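## Task

Using the forceps T1, take the white vial 6 out of well A2 of rack R1 and stand it on the bottom of well D5 in carrier TC. At the end T1 must be back in holder H1 with both tips in one slot, and H1 must sit flat on its base. Every other vial stays upright in its own well, and R1 and TC stay seated in their nests. Nothing may depend on the robot holding it: release everything and move the grippers away before finishing.

## Robot and tools

Robot: two arms, left_arm and right_arm, each ending in a parallel two-finger gripper. Vials are picked up by their caps with the forceps T1, which live in holder H1. Well labels (row letter, column number, a triangle marking A1) are printed on the tops of R1 and TC; TC sits between the arms.

Frame: all reported positions use one scene frame with its origin on the table top midway between the arms. +z is up, +x reaches out over the table, and left_arm is on the +y side. The arm names do not match the left or right of any camera image. Printed hand positions can be slightly wrong, more so at long reach, and arm bases may be tilted.

Gripper axes: fingers point along the gripper's own +z; they open and close along its own y. The reported end_effector_position is the point between the pads, about 1 cm short of the fingertips.

The 14-number row (used by execute_actions and move): values in [-1, 1], always all 14 even if one arm is idle. Order: left_arm dx, dy, dz, rx, ry, rz, opening, then right_arm dx, dy, dz, rx, ry, rz, opening. The first six per arm are an offset, not a pose, expressed in that gripper's own axes and measured from the gripper pose shown in the most recent result that shows it (before any such result in a scene, and for later calls within one reply, from where the robot stands when the action starts). Scale: 1.0 = 0.6 m for dx, dy, dz and 180 degrees for the rotation; rx, ry, rz form a single rotation vector. Opening is absolute: +1 fully open (0.094 m), -1 closed. Because offsets start from the measured pose, all-zero offsets pull an arm back to that measured pose; they are not a pause. Repeating a small offset against something rigid does not press harder, but against something that yields it drives further in.

execute_actions: argument actions is a list with at most one item. Empty list = just read the state. {"rows": [...], "steps": n} runs up to 15 control steps of 1/30 s (default 15); each row covers one step, the last row repeats to fill, and every row is counted from the same starting pose, not from the prior row. {"steps": n} alone waits up to 300 steps counted from the last result. Optional pictures (boolean) controls camera images; they come by default.

move: target is one 14-number row as above; speed is the path's top speed in m/s, 0.002 to 0.5, default 0.25 (rotation limited to twice that in rad/s). Grippers travel straight toward their targets, finishing together, lasting 0.5 to 10 s; longer paths are cut at 10 s. Paths ignore obstacles and the other arm. Openings are sent at the start. Faster contact means harder impact; aiming further past contact presses harder. The result adds a move: line with the ending (done, off_target, moving, held, fault) and limits that applied (paced = the sent pose was clipped; held = some steps blocked by a check, after which the arm may overshoot the speed), plus each gripper's distance to target.

wait: seconds from 0 to 10; nothing new is sent. zoom_image: camera (cam_head_left 672x504, cam_head_right 672x504, cam_left_wrist 616x616, cam_right_wrist 616x616) and region [x0, y0, x1, y1] in pixels from the top-left, no larger than 504 by 504. finished_scene: pass the number of the scene you are ending; irreversible, it reports success and gives the next task.

Control behaviour: each step the commanded pose is clipped to 70 mm and 16 degrees from the measured pose, then solved by damped inverse kinematics that favours position over orientation. Arms tend to finish a centimetre or more low and can droop under repeated zero offsets; to hold an arm steady, send the correction back to the desired pose in the first call of a reply and zeros afterwards, raising the aim if it still sags. After an action the arm only continues to its last clipped pose, so check the result and send the remainder. The simulation keeps running while you compose replies.

Reading results: the state line gives each gripper's position (m) and quaternion wxyz. grip_measured shows finger opening on the command scale (the last Joint positions entry gives it in metres); readings may be off by about 1 mm per gripper. To hold something, command roughly 0.03 below grip_measured; smaller margins grip more lightly. Pads push up to about 50 to 62 N, less on parts under 2 mm thick. HELD marks steps where a command was not passed on; pose unreachable names an arm whose command the clearance check altered; Hand target shows where the controller is driving each gripper; joint ranges (rad): waist -2.618 to 3.054, shoulder and elbow 0 to 3.142, wrist pitch and yaw -1.571 to 1.571, wrist roll -2.094 to 2.094. Mounting plates and the rear frame are fixed obstacles counted as part of their arm's side.

Motor heat: holding loads warms motors. MOTOR HOT appears at 75 °C; at 90 °C that arm halts for 10 s; at 100 °C it drops everything and falls. Faults appear as OVER-TEMPERATURE FAULT or FAULT lines.

Avoid: dropping or knocking anything off the table, letting the arms collide or push each other, slamming into parts, hard presses, and leaving vials tipped or racks unseated. Brief external tugs on held parts or nudges to loose items may happen, so grip firmly and recheck before releasing.

Each tool is called as name(argument=value, ...) on one line, values as JSON.

## Session

I'll start by looking at the scene.

execute_actions(actions=[])

Scene clock: 0.00 s of 12600.00 s.
left_arm: end_effector_position=(+0.2555, +0.4644, +0.1848) grip_measured=+1.000 end_effector_quat_wxyz=(-0.107, -0.356, +0.928, +0.031) | right_arm: end_effector_position=(+0.4143, -0.0902, +0.3349) grip_measured=+1.000 end_effector_quat_wxyz=(+0.604, -0.368, +0.671, -0.222)
Joint positions: left_arm=[ 0.445  1.966  1.59  -1.238 -0.059 -0.123  0.094] | right_arm=[ 0.482  1.328  0.537  0.775  0.51  -0.859  0.094]
Joint velocities: left_arm=[-0.002  0.002  0.002 -0.022 -0.051 -0.007  0.   ] | right_arm=[-0.002 -0.002  0.007 -0.037  0.066 -0.066  0.   ]
Motor temperatures (°C, as the motors report them): left_arm=[22 24 21 23 22 21] | right_arm=[22 23 22 20 22 22]
Hand target (left_arm): +0.259, +0.467, +0.193; -0.094, -0.357, +0.929, +0.035
Hand target (right_arm): +0.414, -0.090, +0.335; +0.603, -0.368, +0.672, -0.220

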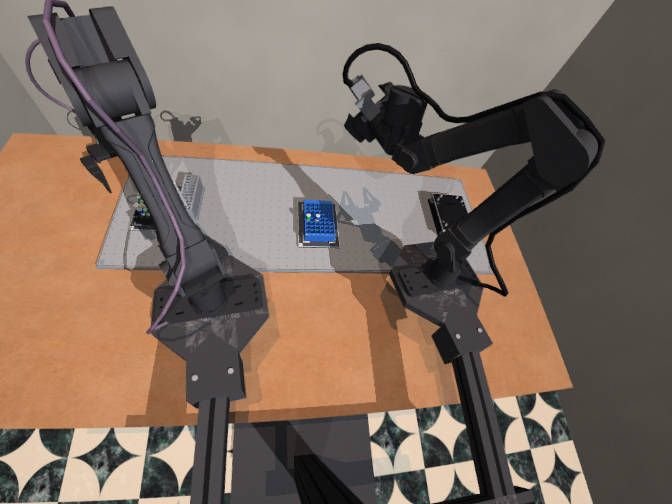

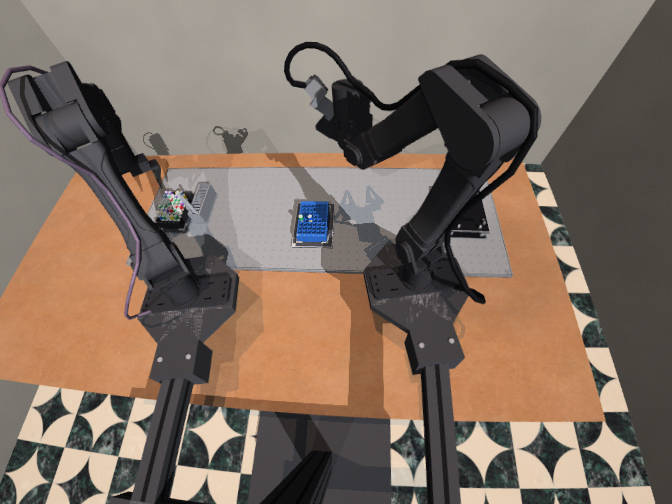

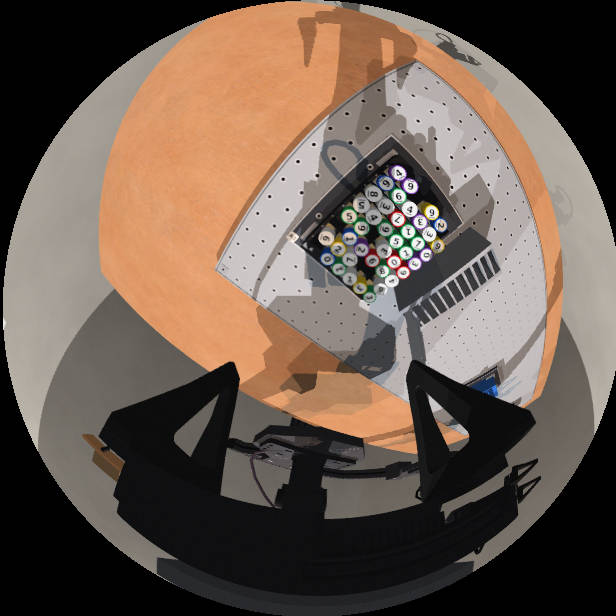

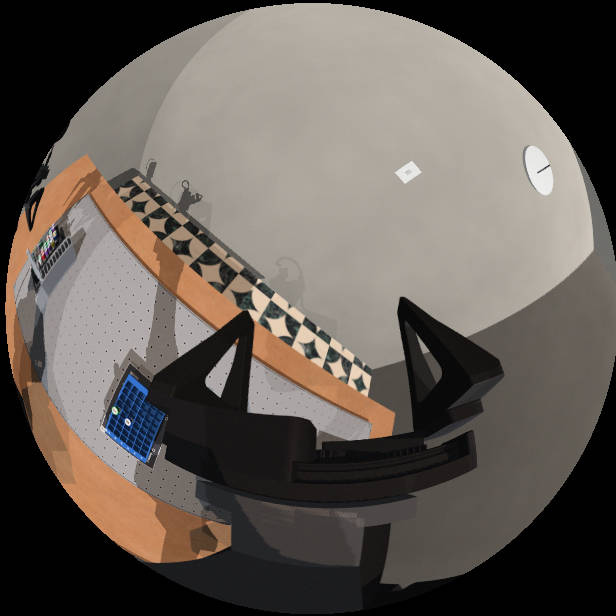

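zoom_image(camera="cam_left_wrist", region=[250, 100, 550, 400])

zoom_image(camera="cam_head_right", region=[100, 120, 360, 300])

zoom_image(camera="cam_head_left", region=[60, 100, 520, 320])

Region (250, 100, 550, 400) of cam_left_wrist's 616x616 image, scaled by 1.680, with more detail than that image has.

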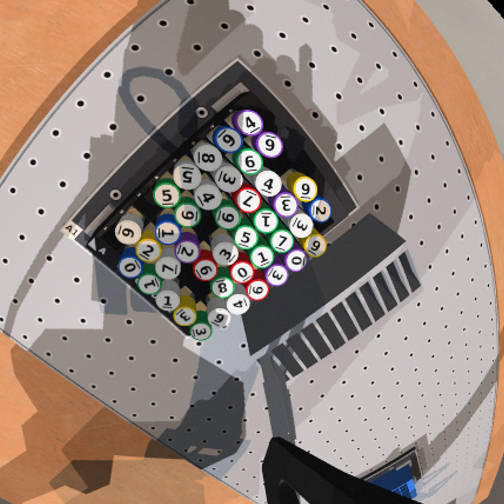

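Region (100, 120, 360, 300) of cam_head_right's 672x504 image, scaled by 1.938, with more detail than that image has; it fills the top 349 rows of this view, and the rest is white.

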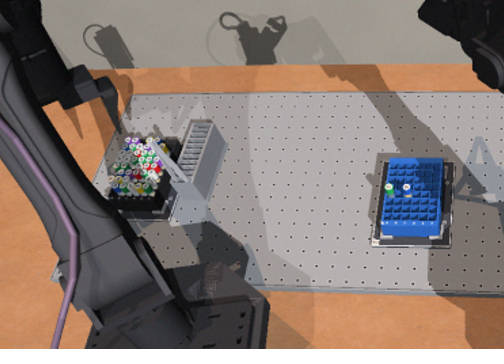

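Region (60, 100, 520, 320) of cam_head_left's 672x504 image, scaled by 1.096, with more detail than that image has; it fills the top 241 rows of this view, and the rest is white.

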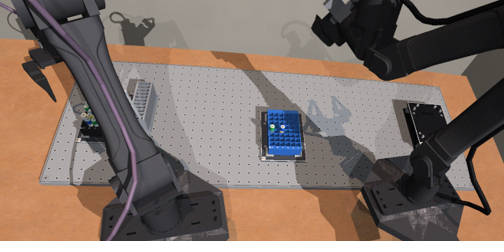

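move(target=[0.051, -0.0238, -0.0967, 0.0202, -0.0698, 0.2322, 1, 0, 0, 0, 0, 0, 0, 1], speed=0.15)

Scene clock: 93.40 s of 12600.00 s.
left_arm: end_effector_position=(+0.2541, +0.4385, +0.2381) grip_measured=+1.000 end_effector_quat_wxyz=(-0.018, -0.009, +1.000, -0.005) | right_arm: end_effector_position=(+0.4143, -0.0902, +0.3349) grip_measured=+1.000 end_effector_quat_wxyz=(+0.604, -0.368, +0.671, -0.222)
Joint positions: left_arm=[ 0.445  1.709  1.461 -1.208  0.04   0.593  0.094] | right_arm=[ 0.482  1.328  0.537  0.775  0.51  -0.859  0.094]
Joint velocities: left_arm=[-0.002  0.012  0.007 -0.007 -0.037  0.007  0.   ] | right_arm=[-0.037 -0.007 -0.007 -0.037 -0.066  0.007  0.   ]
Motor temperatures (°C, as the motors report them): left_arm=[22 29 22 23 22 21] | right_arm=[22 25 24 29 22 22]
Hand target (left_arm): +0.257, +0.434, +0.246; -0.000, +0.001, +1.000, +0.000
Hand target (right_arm): +0.414, -0.090, +0.335; +0.604, -0.368, +0.671, -0.222
Off the commanded pose (left_arm): 0.008 m, 2 deg.
Off the commanded pose (right_arm): 0.000 m, 0 deg.
After step 90, 87.37 s passed at rest.
move: done

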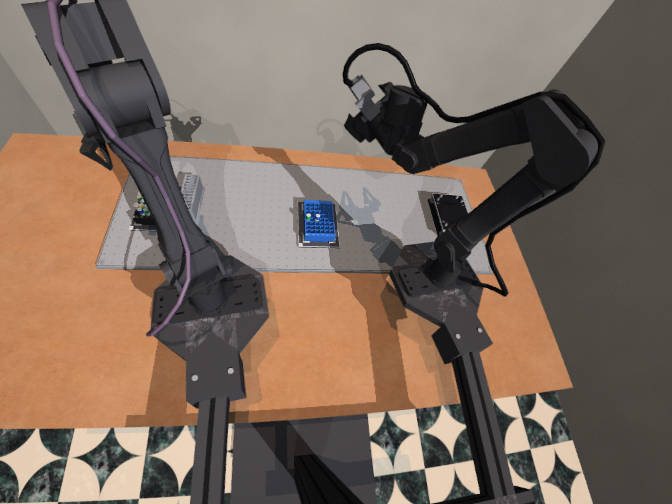

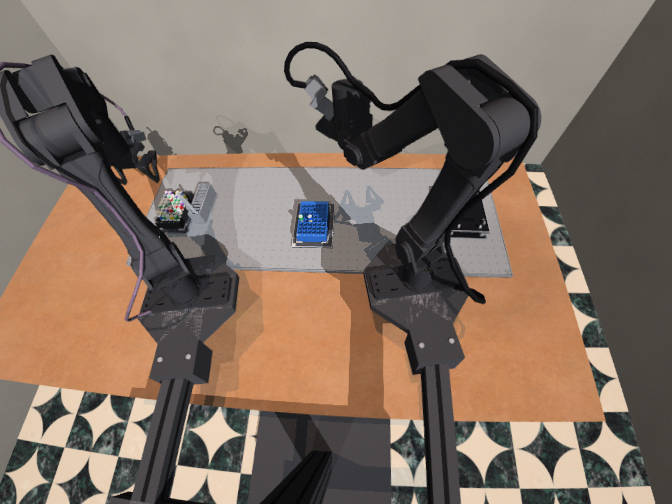

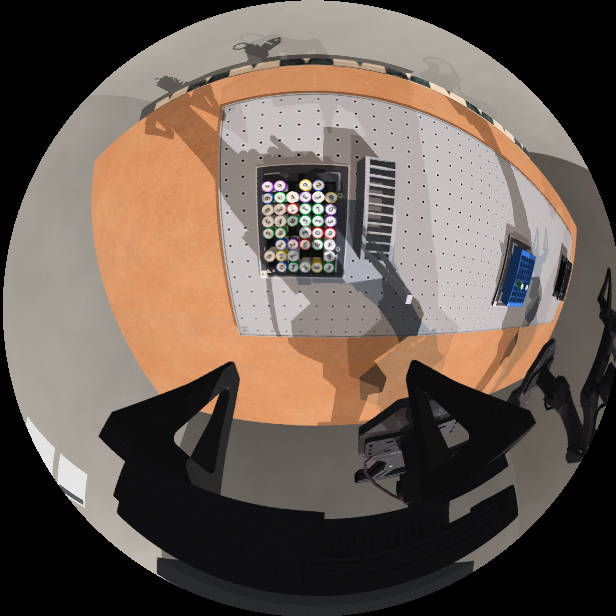

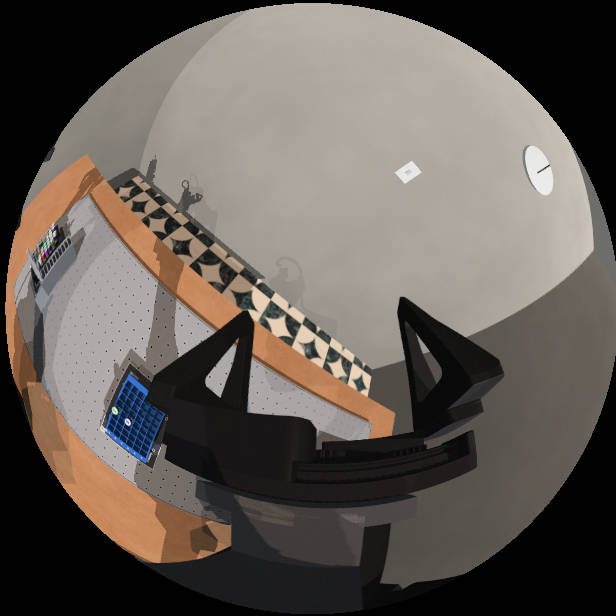

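zoom_image(camera="cam_left_wrist", region=[220, 120, 450, 350])

Region (220, 120, 450, 350) of cam_left_wrist's 616x616 image, scaled by 2.191, with more detail than that image has.

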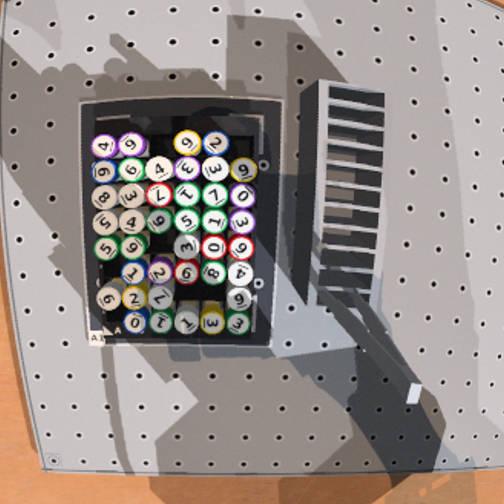

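zoom_image(camera="cam_right_wrist", region=[60, 330, 220, 490])

zoom_image(camera="cam_head_left", region=[270, 180, 370, 260])

zoom_image(camera="cam_head_right", region=[90, 100, 250, 250])

Region (60, 330, 220, 490) of cam_right_wrist's 616x616 image, scaled by 3.150, with more detail than that image has.

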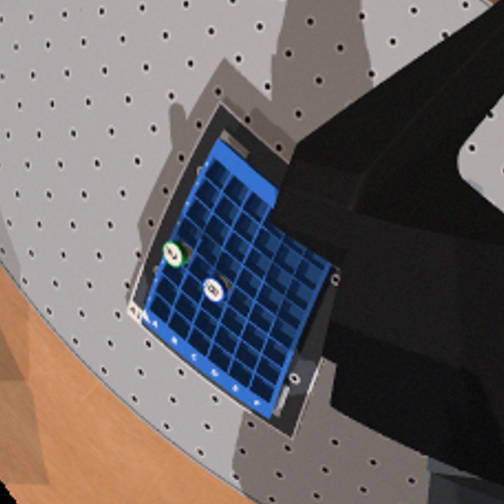

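Region (270, 180, 370, 260) of cam_head_left's 672x504 image, scaled by 5.040, with more detail than that image has; it fills the top 403 rows of this view, and the rest is white.

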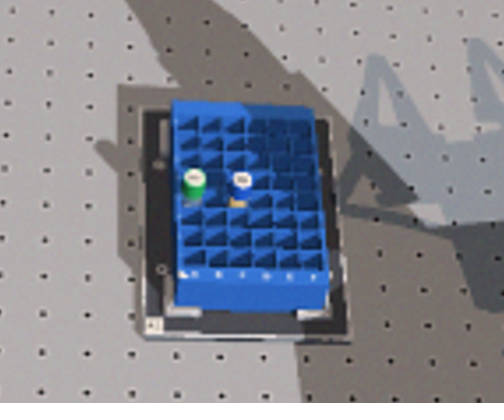

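Region (90, 100, 250, 250) of cam_head_right's 672x504 image, scaled by 3.150, with more detail than that image has; it fills the top 472 rows of this view, and the rest is white.

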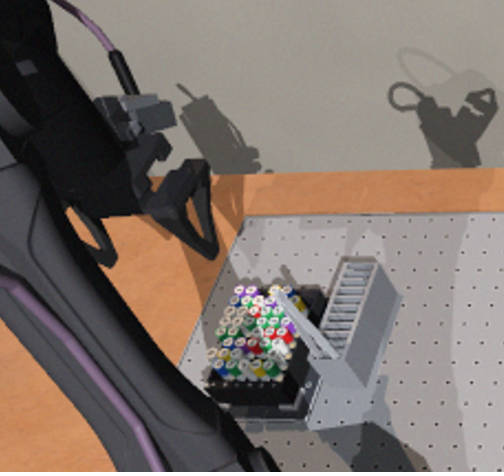

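move(target=[0.0021, 0.0795, 0.1793, 0.0065, -0.0115, -0.4942, -0.5, 0, 0, 0, 0, 0, 0, 1], speed=0.2)

Scene clock: 217.83 s of 12600.00 s.
left_arm: end_effector_position=(+0.2494, +0.4839, +0.1347) grip_measured=-0.498 end_effector_quat_wxyz=(+0.003, -0.698, +0.716, +0.003) | right_arm: end_effector_position=(+0.4143, -0.0902, +0.3349) grip_measured=+1.000 end_effector_quat_wxyz=(+0.604, -0.368, +0.671, -0.222)
Joint positions: left_arm=[ 0.547  1.895  1.278 -0.805  0.061 -0.836  0.024] | right_arm=[ 0.482  1.328  0.537  0.775  0.51  -0.859  0.094]
Joint velocities: left_arm=[-0.002  0.017 -0.007 -0.022 -0.022  0.037  0.   ] | right_arm=[ 0.012 -0.007  0.007 -0.022 -0.007  0.022  0.   ]
Motor temperatures (°C, as the motors report them): left_arm=[22 30 22 23 22 21] | right_arm=[22 25 24 34 22 22]
Hand target (left_arm): +0.245, +0.486, +0.130; -0.001, +0.707, -0.707, -0.003
Hand target (right_arm): +0.414, -0.090, +0.335; +0.604, -0.368, +0.671, -0.222
Off the commanded pose (left_arm): 0.005 m, 1 deg.
Off the commanded pose (right_arm): 0.000 m, 0 deg.
After step 90, 117.00 s passed at rest.
move: done

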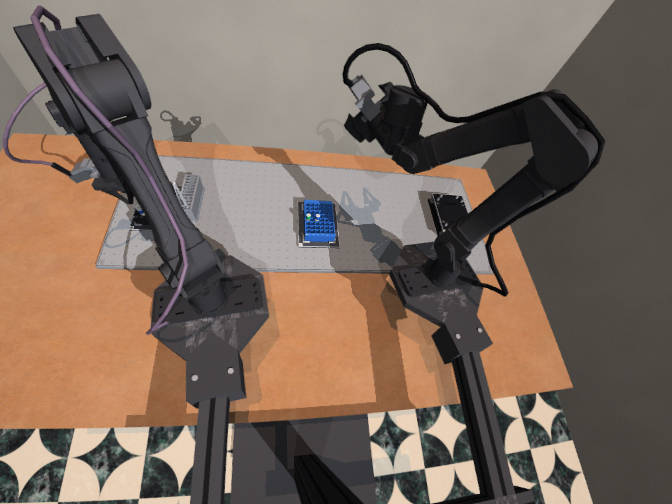

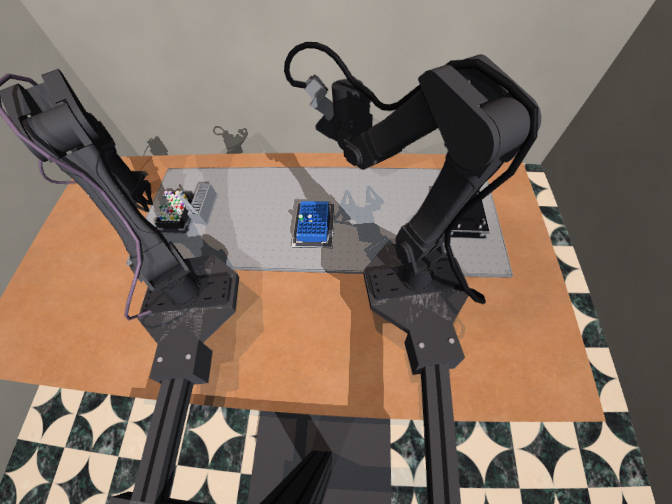

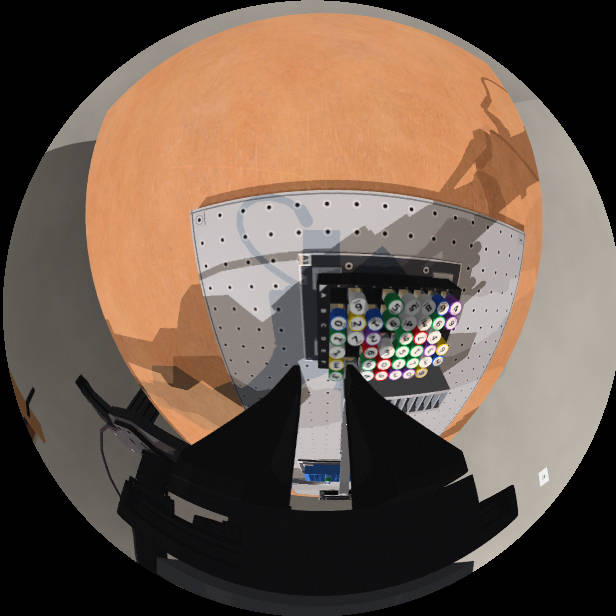

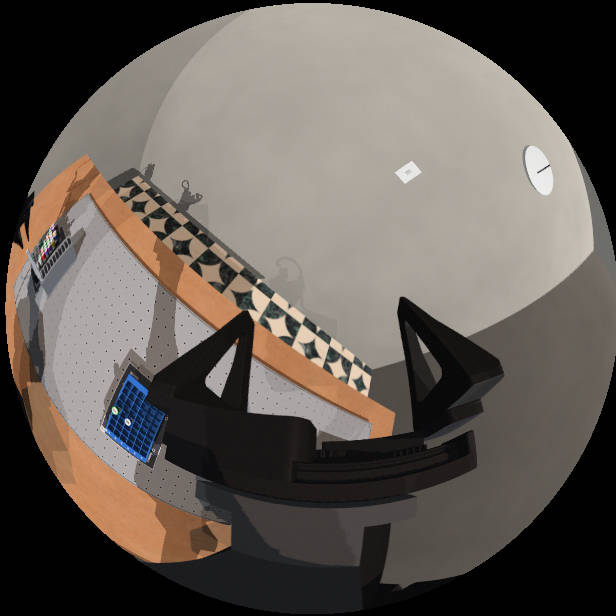

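zoom_image(camera="cam_left_wrist", region=[250, 220, 480, 450])

Region (250, 220, 480, 450) of cam_left_wrist's 616x616 image, scaled by 2.191, with more detail than that image has.

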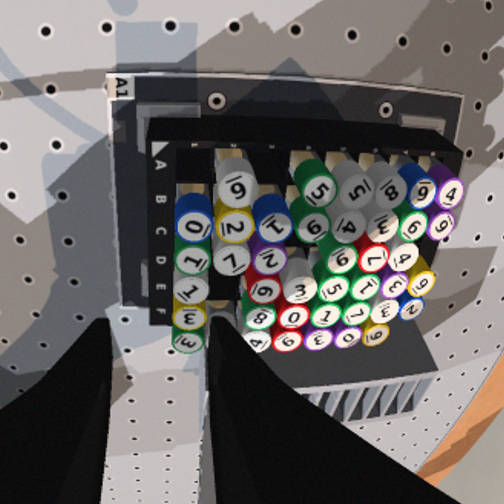

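move(target=[-0.0173, -0.0472, 0.0585, 0, 0, -0.008, -0.5, 0, 0, 0, 0, 0, 0, 1], speed=0.1)

Scene clock: 288.33 s of 12600.00 s.
left_arm: end_effector_position=(+0.2635, +0.4865, +0.0946) grip_measured=-0.498 end_effector_quat_wxyz=(-0.017, -0.707, +0.707, +0.003) | right_arm: end_effector_position=(+0.4143, -0.0902, +0.3349) grip_measured=+1.000 end_effector_quat_wxyz=(+0.604, -0.368, +0.671, -0.222)
Joint positions: left_arm=[ 0.522  2.047  1.342 -0.755  0.061 -0.884  0.024] | right_arm=[ 0.482  1.328  0.537  0.775  0.51  -0.859  0.094]
Joint velocities: left_arm=[ 0.017  0.002 -0.002  0.007 -0.051 -0.022 -0.001] | right_arm=[-0.012 -0.007 -0.007 -0.007 -0.037  0.037  0.   ]
Motor temperatures (°C, as the motors report them): left_arm=[22 29 22 23 22 21] | right_arm=[22 25 25 35 22 22]
Hand target (left_arm): +0.277, +0.493, +0.099; -0.003, +0.707, -0.707, -0.002
Hand target (right_arm): +0.414, -0.090, +0.335; +0.604, -0.368, +0.671, -0.222
Off the commanded pose (left_arm): 0.017 m, 2 deg.
Off the commanded pose (right_arm): 0.000 m, 0 deg.
After step 90, 66.63 s passed at rest.
move: off_target (left_arm)

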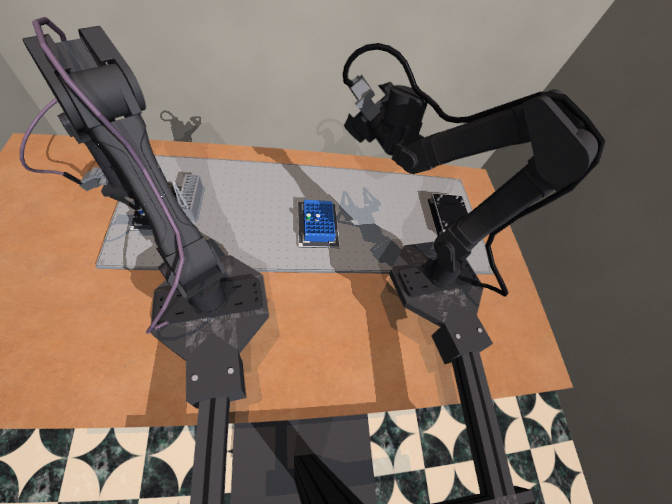

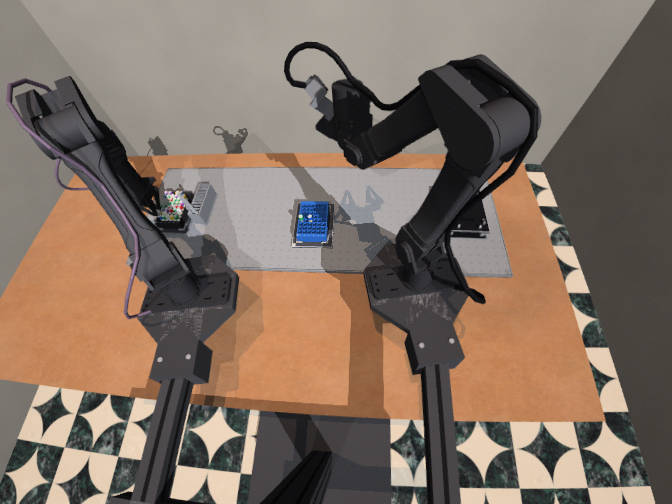

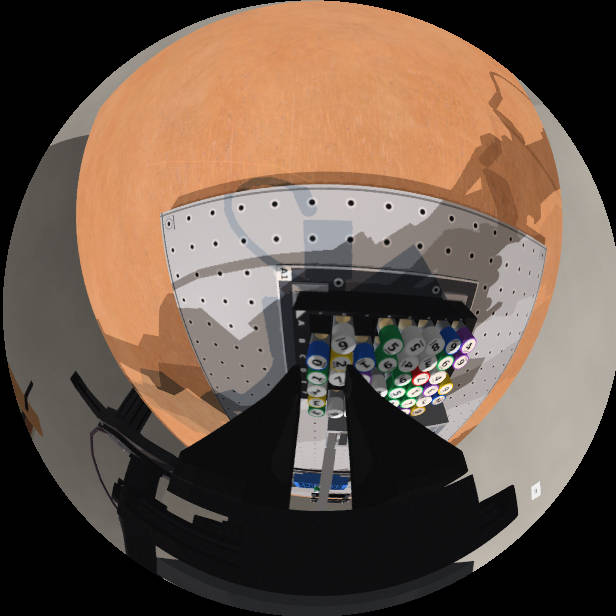

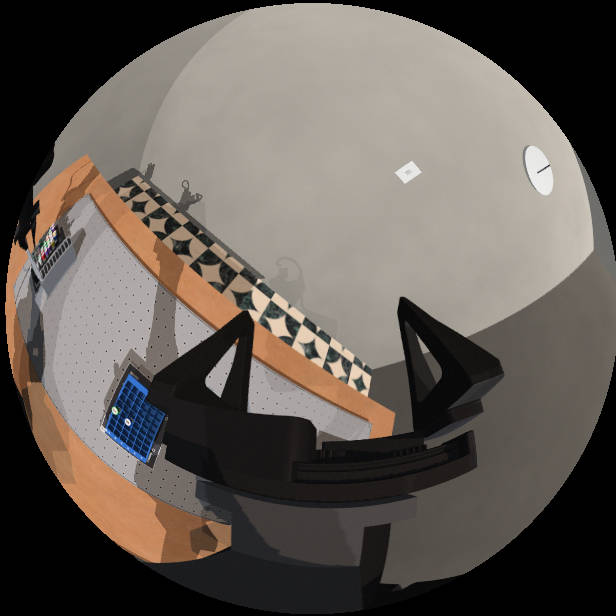

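zoom_image(camera="cam_left_wrist", region=[240, 250, 440, 450])

Region (240, 250, 440, 450) of cam_left_wrist's 616x616 image, scaled by 2.520, with more detail than that image has.

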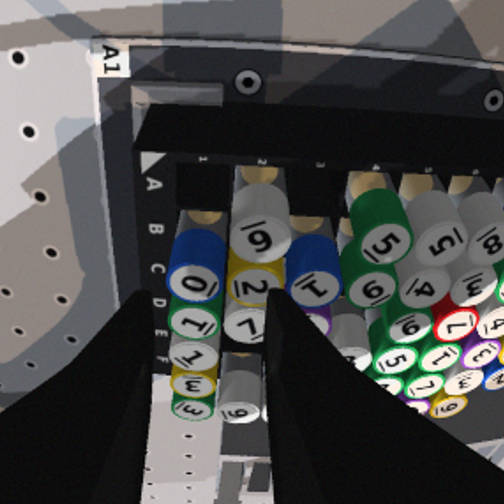

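zoom_image(camera="cam_head_right", region=[120, 160, 220, 240])

zoom_image(camera="cam_right_wrist", region=[0, 180, 120, 300])

zoom_image(camera="cam_right_wrist", region=[140, 280, 520, 480])

Region (120, 160, 220, 240) of cam_head_right's 672x504 image, scaled by 5.040, with more detail than that image has; it fills the top 403 rows of this view, and the rest is white.

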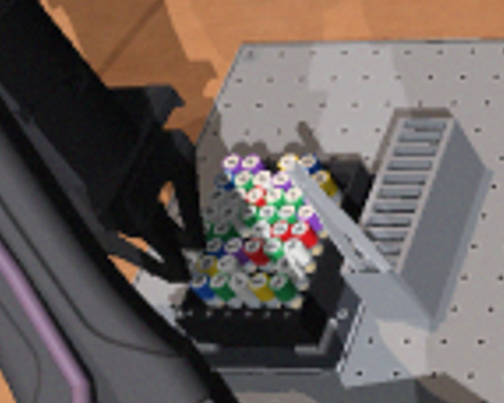

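Region (0, 180, 120, 300) of cam_right_wrist's 616x616 image, scaled by 4.200, with more detail than that image has.

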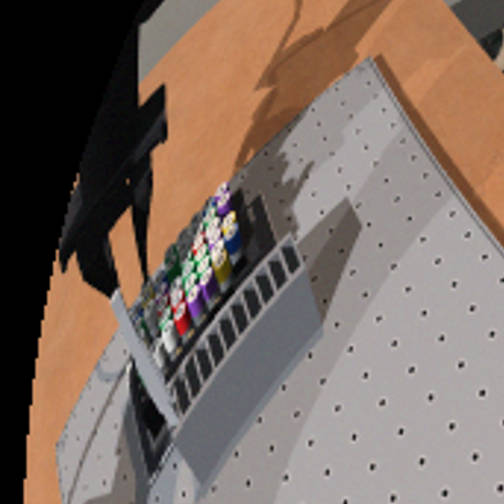

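Region (140, 280, 520, 480) of cam_right_wrist's 616x616 image, scaled by 1.326, with more detail than that image has; it fills the top 265 rows of this view, and the rest is white.

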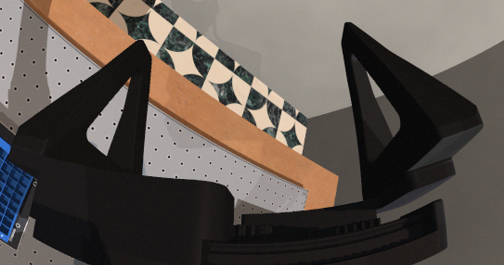

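move(target=[-0.0368, -0.0412, -0.0192, 0.018, -0.0126, 0, -0.5, 0, 0, 0, 0, 0, 0, 1], speed=0.05)

Scene clock: 377.97 s of 12600.00 s.
left_arm: end_effector_position=(+0.2817, +0.5005, +0.1006) grip_measured=-0.498 end_effector_quat_wxyz=(+0.006, -0.707, +0.707, -0.000) | right_arm: end_effector_position=(+0.4143, -0.0902, +0.3349) grip_measured=+1.000 end_effector_quat_wxyz=(+0.604, -0.368, +0.671, -0.222)
Joint positions: left_arm=[ 0.522  2.071  1.412 -0.755  0.063 -0.886  0.024] | right_arm=[ 0.482  1.328  0.537  0.775  0.51  -0.859  0.094]
Joint velocities: left_arm=[ 0.002  0.017  0.022 -0.022  0.037 -0.037  0.001] | right_arm=[-0.027 -0.007 -0.002 -0.007 -0.022 -0.037  0.   ]
Motor temperatures (°C, as the motors report them): left_arm=[22 30 24 23 22 21] | right_arm=[22 25 25 37 22 22]
Hand target (left_arm): +0.288, +0.509, +0.105; -0.017, +0.707, -0.707, +0.002
Hand target (right_arm): +0.414, -0.090, +0.335; +0.604, -0.368, +0.671, -0.222
Off the commanded pose (left_arm): 0.012 m, 1 deg.
Off the commanded pose (right_arm): 0.000 m, 0 deg.
After step 90, 85.63 s passed at rest.
move: off_target (left_arm)

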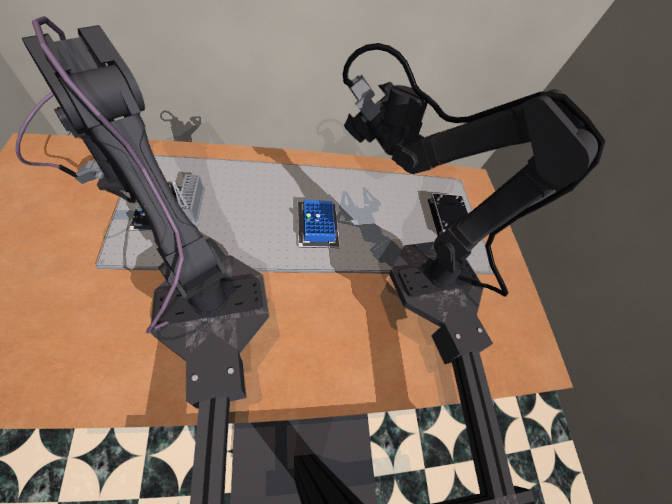

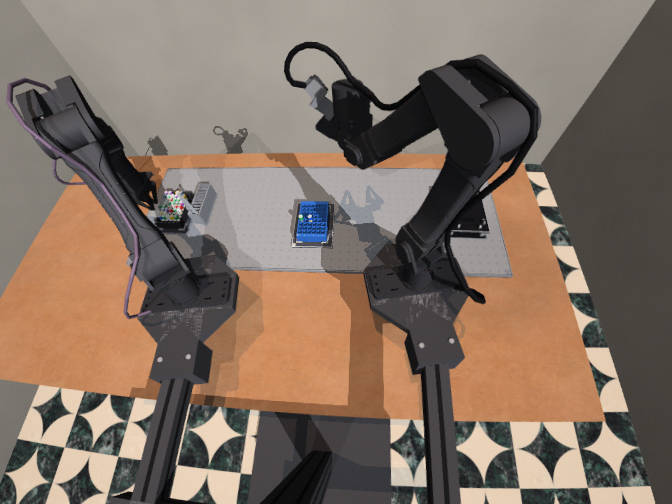

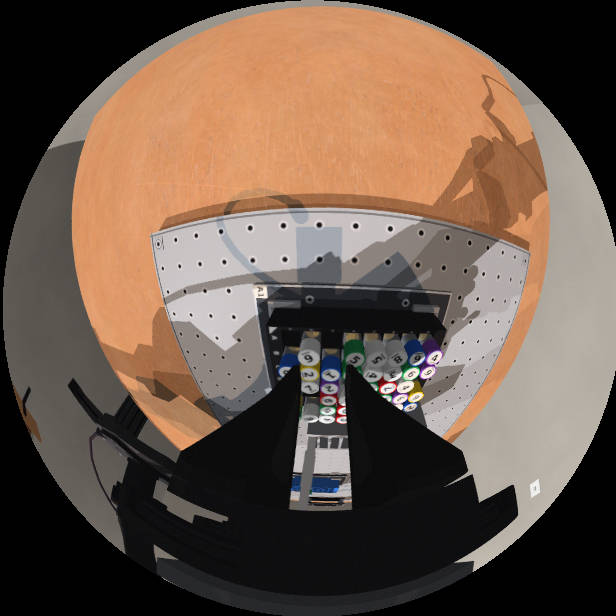

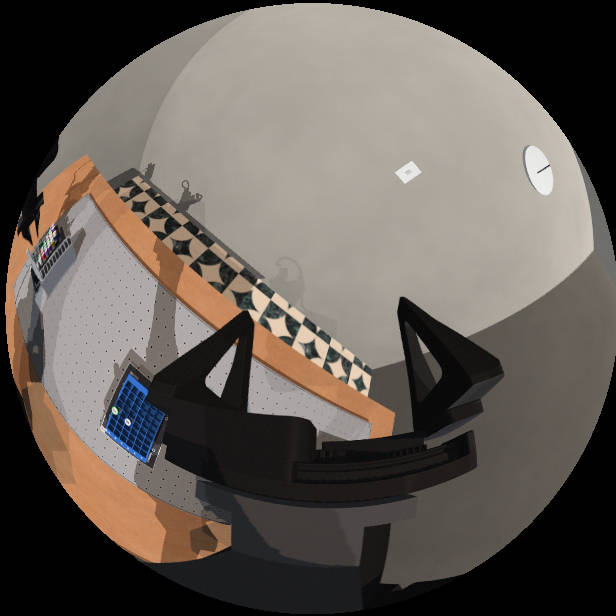

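zoom_image(camera="cam_left_wrist", region=[240, 280, 400, 440])

Region (240, 280, 400, 440) of cam_left_wrist's 616x616 image, scaled by 3.150, with more detail than that image has.

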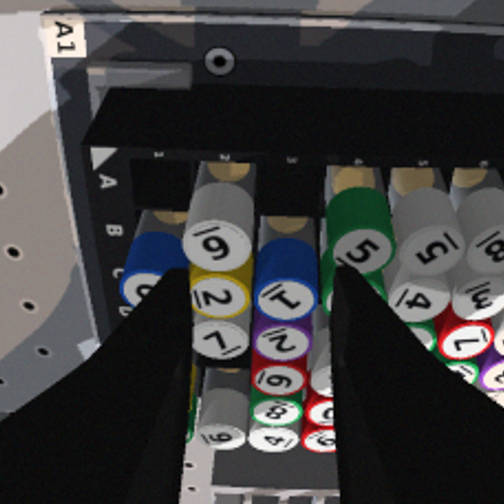

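move(target=[-0.0083, 0.0202, 0, 0, 0, 0, -0.58, 0, 0, 0, 0, 0, 0, 1], speed=0.03)

Scene clock: 474.83 s of 12600.00 s.
left_arm: end_effector_position=(+0.2709, +0.5020, +0.0962) grip_measured=-0.578 end_effector_quat_wxyz=(-0.003, -0.707, +0.707, +0.001) | right_arm: end_effector_position=(+0.4143, -0.0902, +0.3349) grip_measured=+1.000 end_effector_quat_wxyz=(+0.604, -0.368, +0.671, -0.222)
Joint positions: left_arm=[ 0.542  2.071  1.39  -0.752  0.065 -0.865  0.02 ] | right_arm=[ 0.482  1.328  0.537  0.775  0.51  -0.859  0.094]
Joint velocities: left_arm=[-0.002 -0.002  0.012  0.037 -0.022 -0.007 -0.   ] | right_arm=[-0.002 -0.012 -0.002  0.037 -0.051 -0.007  0.   ]
Motor temperatures (°C, as the motors report them): left_arm=[22 31 24 23 22 21] | right_arm=[22 25 25 38 22 22]
Hand target (left_arm): +0.269, +0.506, +0.101; -0.006, +0.707, -0.707, -0.000
Hand target (right_arm): +0.414, -0.090, +0.335; +0.604, -0.368, +0.671, -0.222
Off the commanded pose (left_arm): 0.006 m, 1 deg.
Off the commanded pose (right_arm): 0.000 m, 0 deg.
After step 90, 93.10 s passed at rest.
move: done

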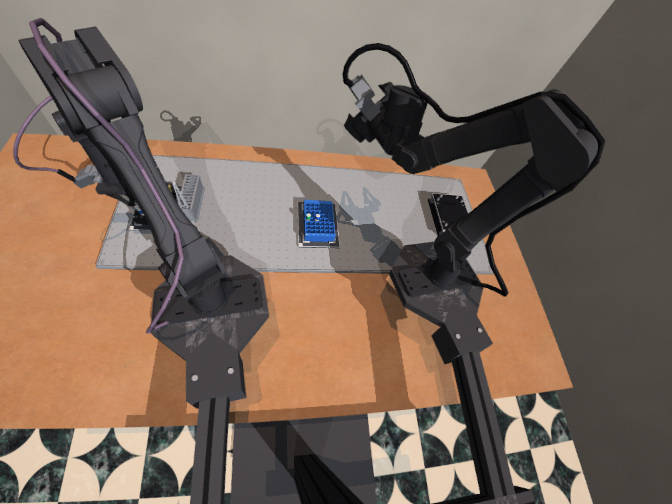

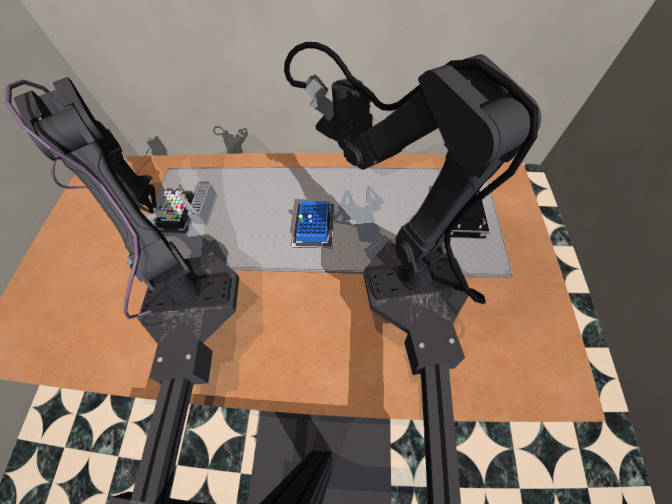

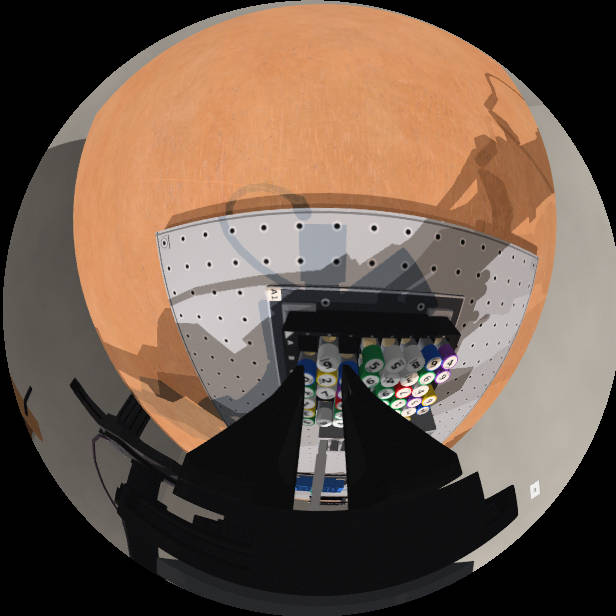

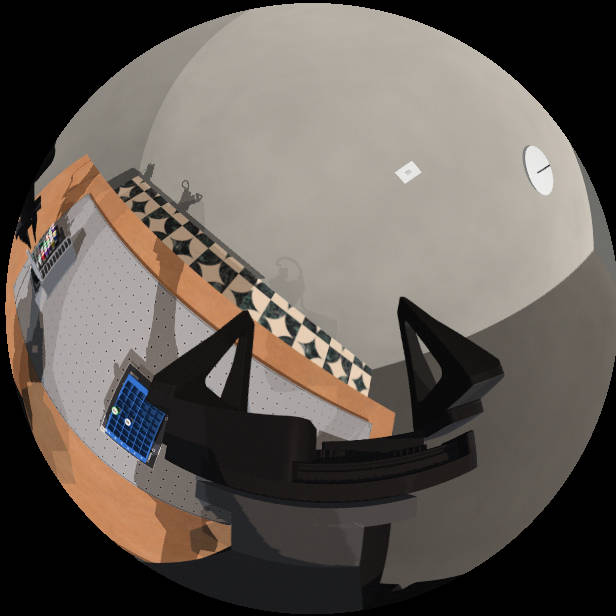

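zoom_image(camera="cam_left_wrist", region=[240, 280, 400, 440])

Region (240, 280, 400, 440) of cam_left_wrist's 616x616 image, scaled by 3.150, with more detail than that image has.

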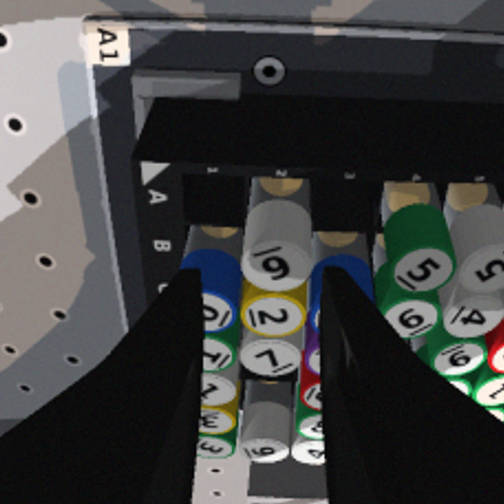

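move(target=[-0.0102, -0.0127, 0.0105, 0.008, -0.0064, 0, -0.58, 0, 0, 0, 0, 0, 0, 1], speed=0.02)

Scene clock: 519.23 s of 12600.00 s.
left_arm: end_effector_position=(+0.2771, +0.5073, +0.0963) grip_measured=-0.578 end_effector_quat_wxyz=(+0.014, -0.706, +0.708, +0.000) | right_arm: end_effector_position=(+0.4143, -0.0902, +0.3349) grip_measured=+1.000 end_effector_quat_wxyz=(+0.604, -0.368, +0.671, -0.222)
Joint positions: left_arm=[ 0.542  2.071  1.39  -0.719  0.065 -0.864  0.02 ] | right_arm=[ 0.482  1.328  0.537  0.775  0.51  -0.859  0.094]
Joint velocities: left_arm=[ 0.007  0.007  0.002 -0.051  0.007 -0.037  0.   ] | right_arm=[ 0.002 -0.002 -0.007 -0.022 -0.007 -0.022  0.   ]
Motor temperatures (°C, as the motors report them): left_arm=[22 32 23 23 22 21] | right_arm=[22 25 25 39 22 22]
Hand target (left_arm): +0.278, +0.508, +0.090; -0.013, +0.707, -0.707, +0.000
Hand target (right_arm): +0.414, -0.090, +0.335; +0.604, -0.368, +0.671, -0.222
Off the commanded pose (left_arm): 0.007 m, 0 deg.
Off the commanded pose (right_arm): 0.000 m, 0 deg.
After step 90, 40.33 s passed at rest.
move: done

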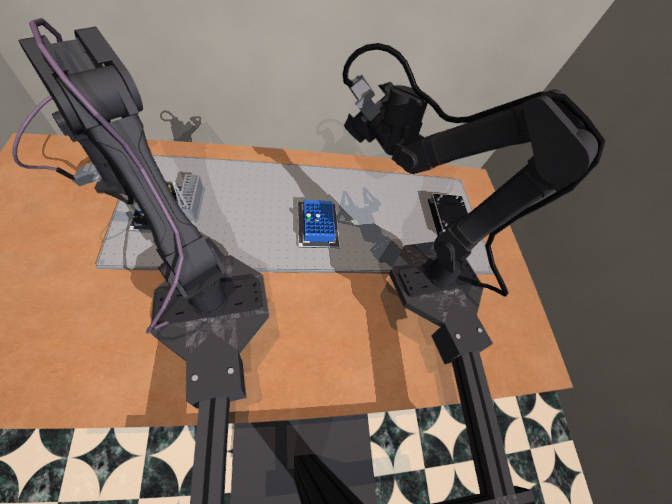

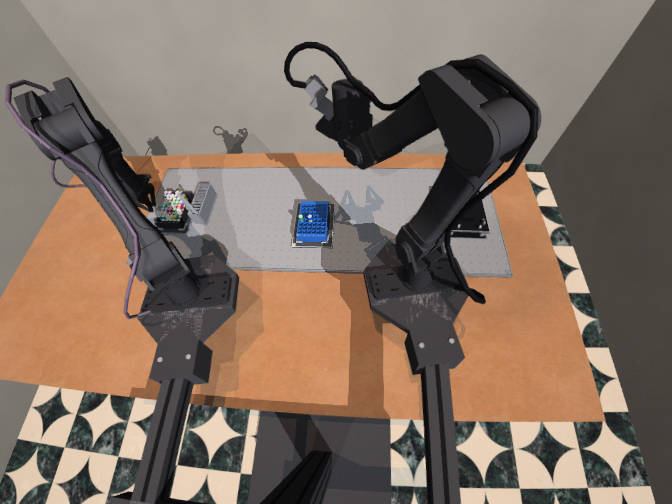

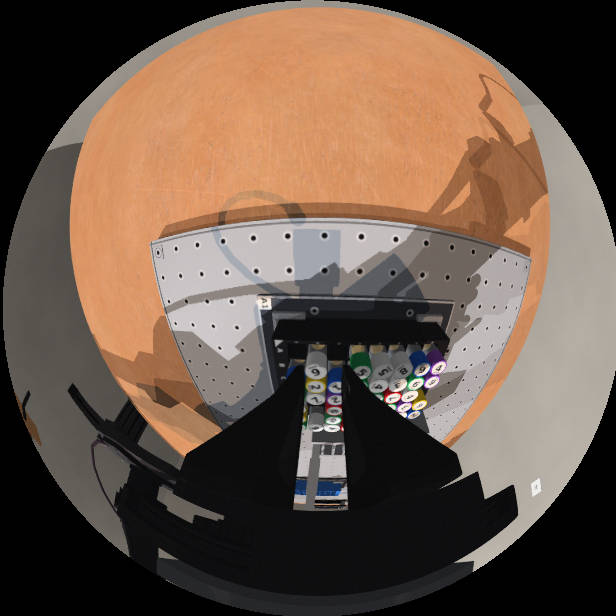

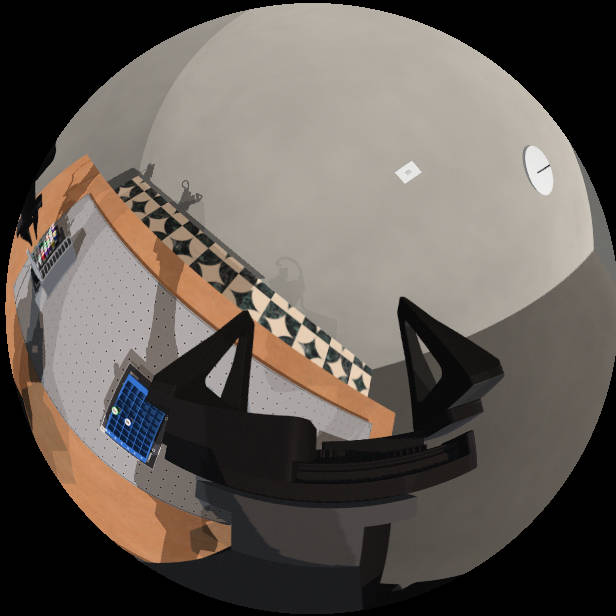

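move(target=[0.0044, 0.0050, 0.0182, -0.0073, 0.0062, 0, -0.58, 0, 0, 0, 0, 0, 0, 1], speed=0.03)

Scene clock: 552.30 s of 12600.00 s.
left_arm: end_effector_position=(+0.2724, +0.5044, +0.0845) grip_measured=-0.578 end_effector_quat_wxyz=(-0.002, -0.707, +0.708, +0.001) | right_arm: end_effector_position=(+0.4143, -0.0902, +0.3349) grip_measured=+1.000 end_effector_quat_wxyz=(+0.604, -0.368, +0.671, -0.222)
Joint positions: left_arm=[ 0.542  2.103  1.39  -0.718  0.065 -0.864  0.02 ] | right_arm=[ 0.482  1.328  0.537  0.775  0.51  -0.859  0.094]
Joint velocities: left_arm=[-0.007 -0.002 -0.002  0.037 -0.007  0.022  0.   ] | right_arm=[-0.002 -0.012 -0.007  0.11   0.037  0.066  0.   ]
Motor temperatures (°C, as the motors report them): left_arm=[22 31 24 23 22 21] | right_arm=[22 25 26 39 22 22]
Hand target (left_arm): +0.274, +0.505, +0.085; +0.002, +0.706, -0.708, -0.001
Hand target (right_arm): +0.414, -0.090, +0.335; +0.604, -0.368, +0.671, -0.222
Off the commanded pose (left_arm): 0.002 m, 0 deg.
Off the commanded pose (right_arm): 0.000 m, 0 deg.
After step 90, 29.27 s passed at rest.
move: done

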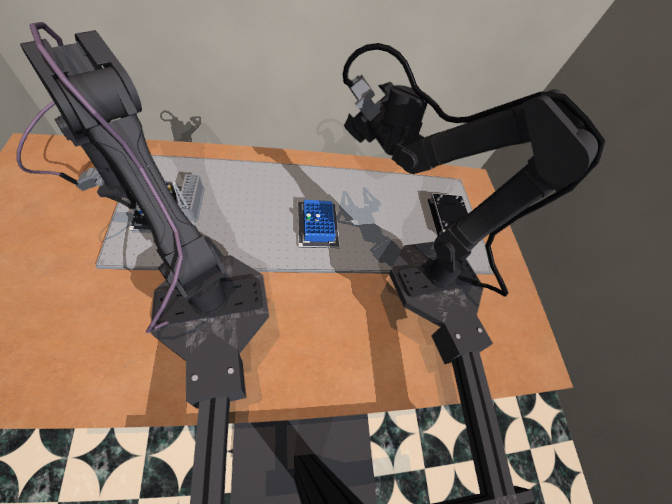

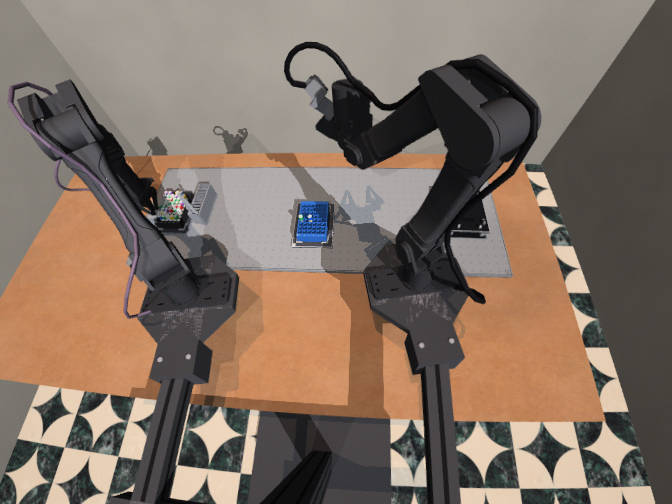

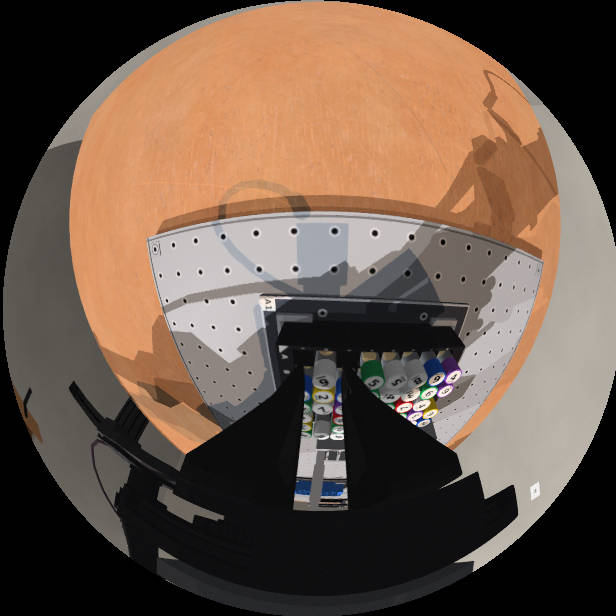

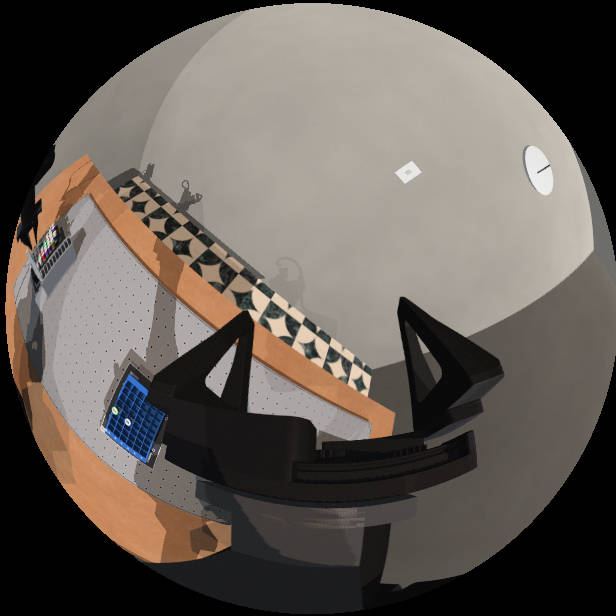

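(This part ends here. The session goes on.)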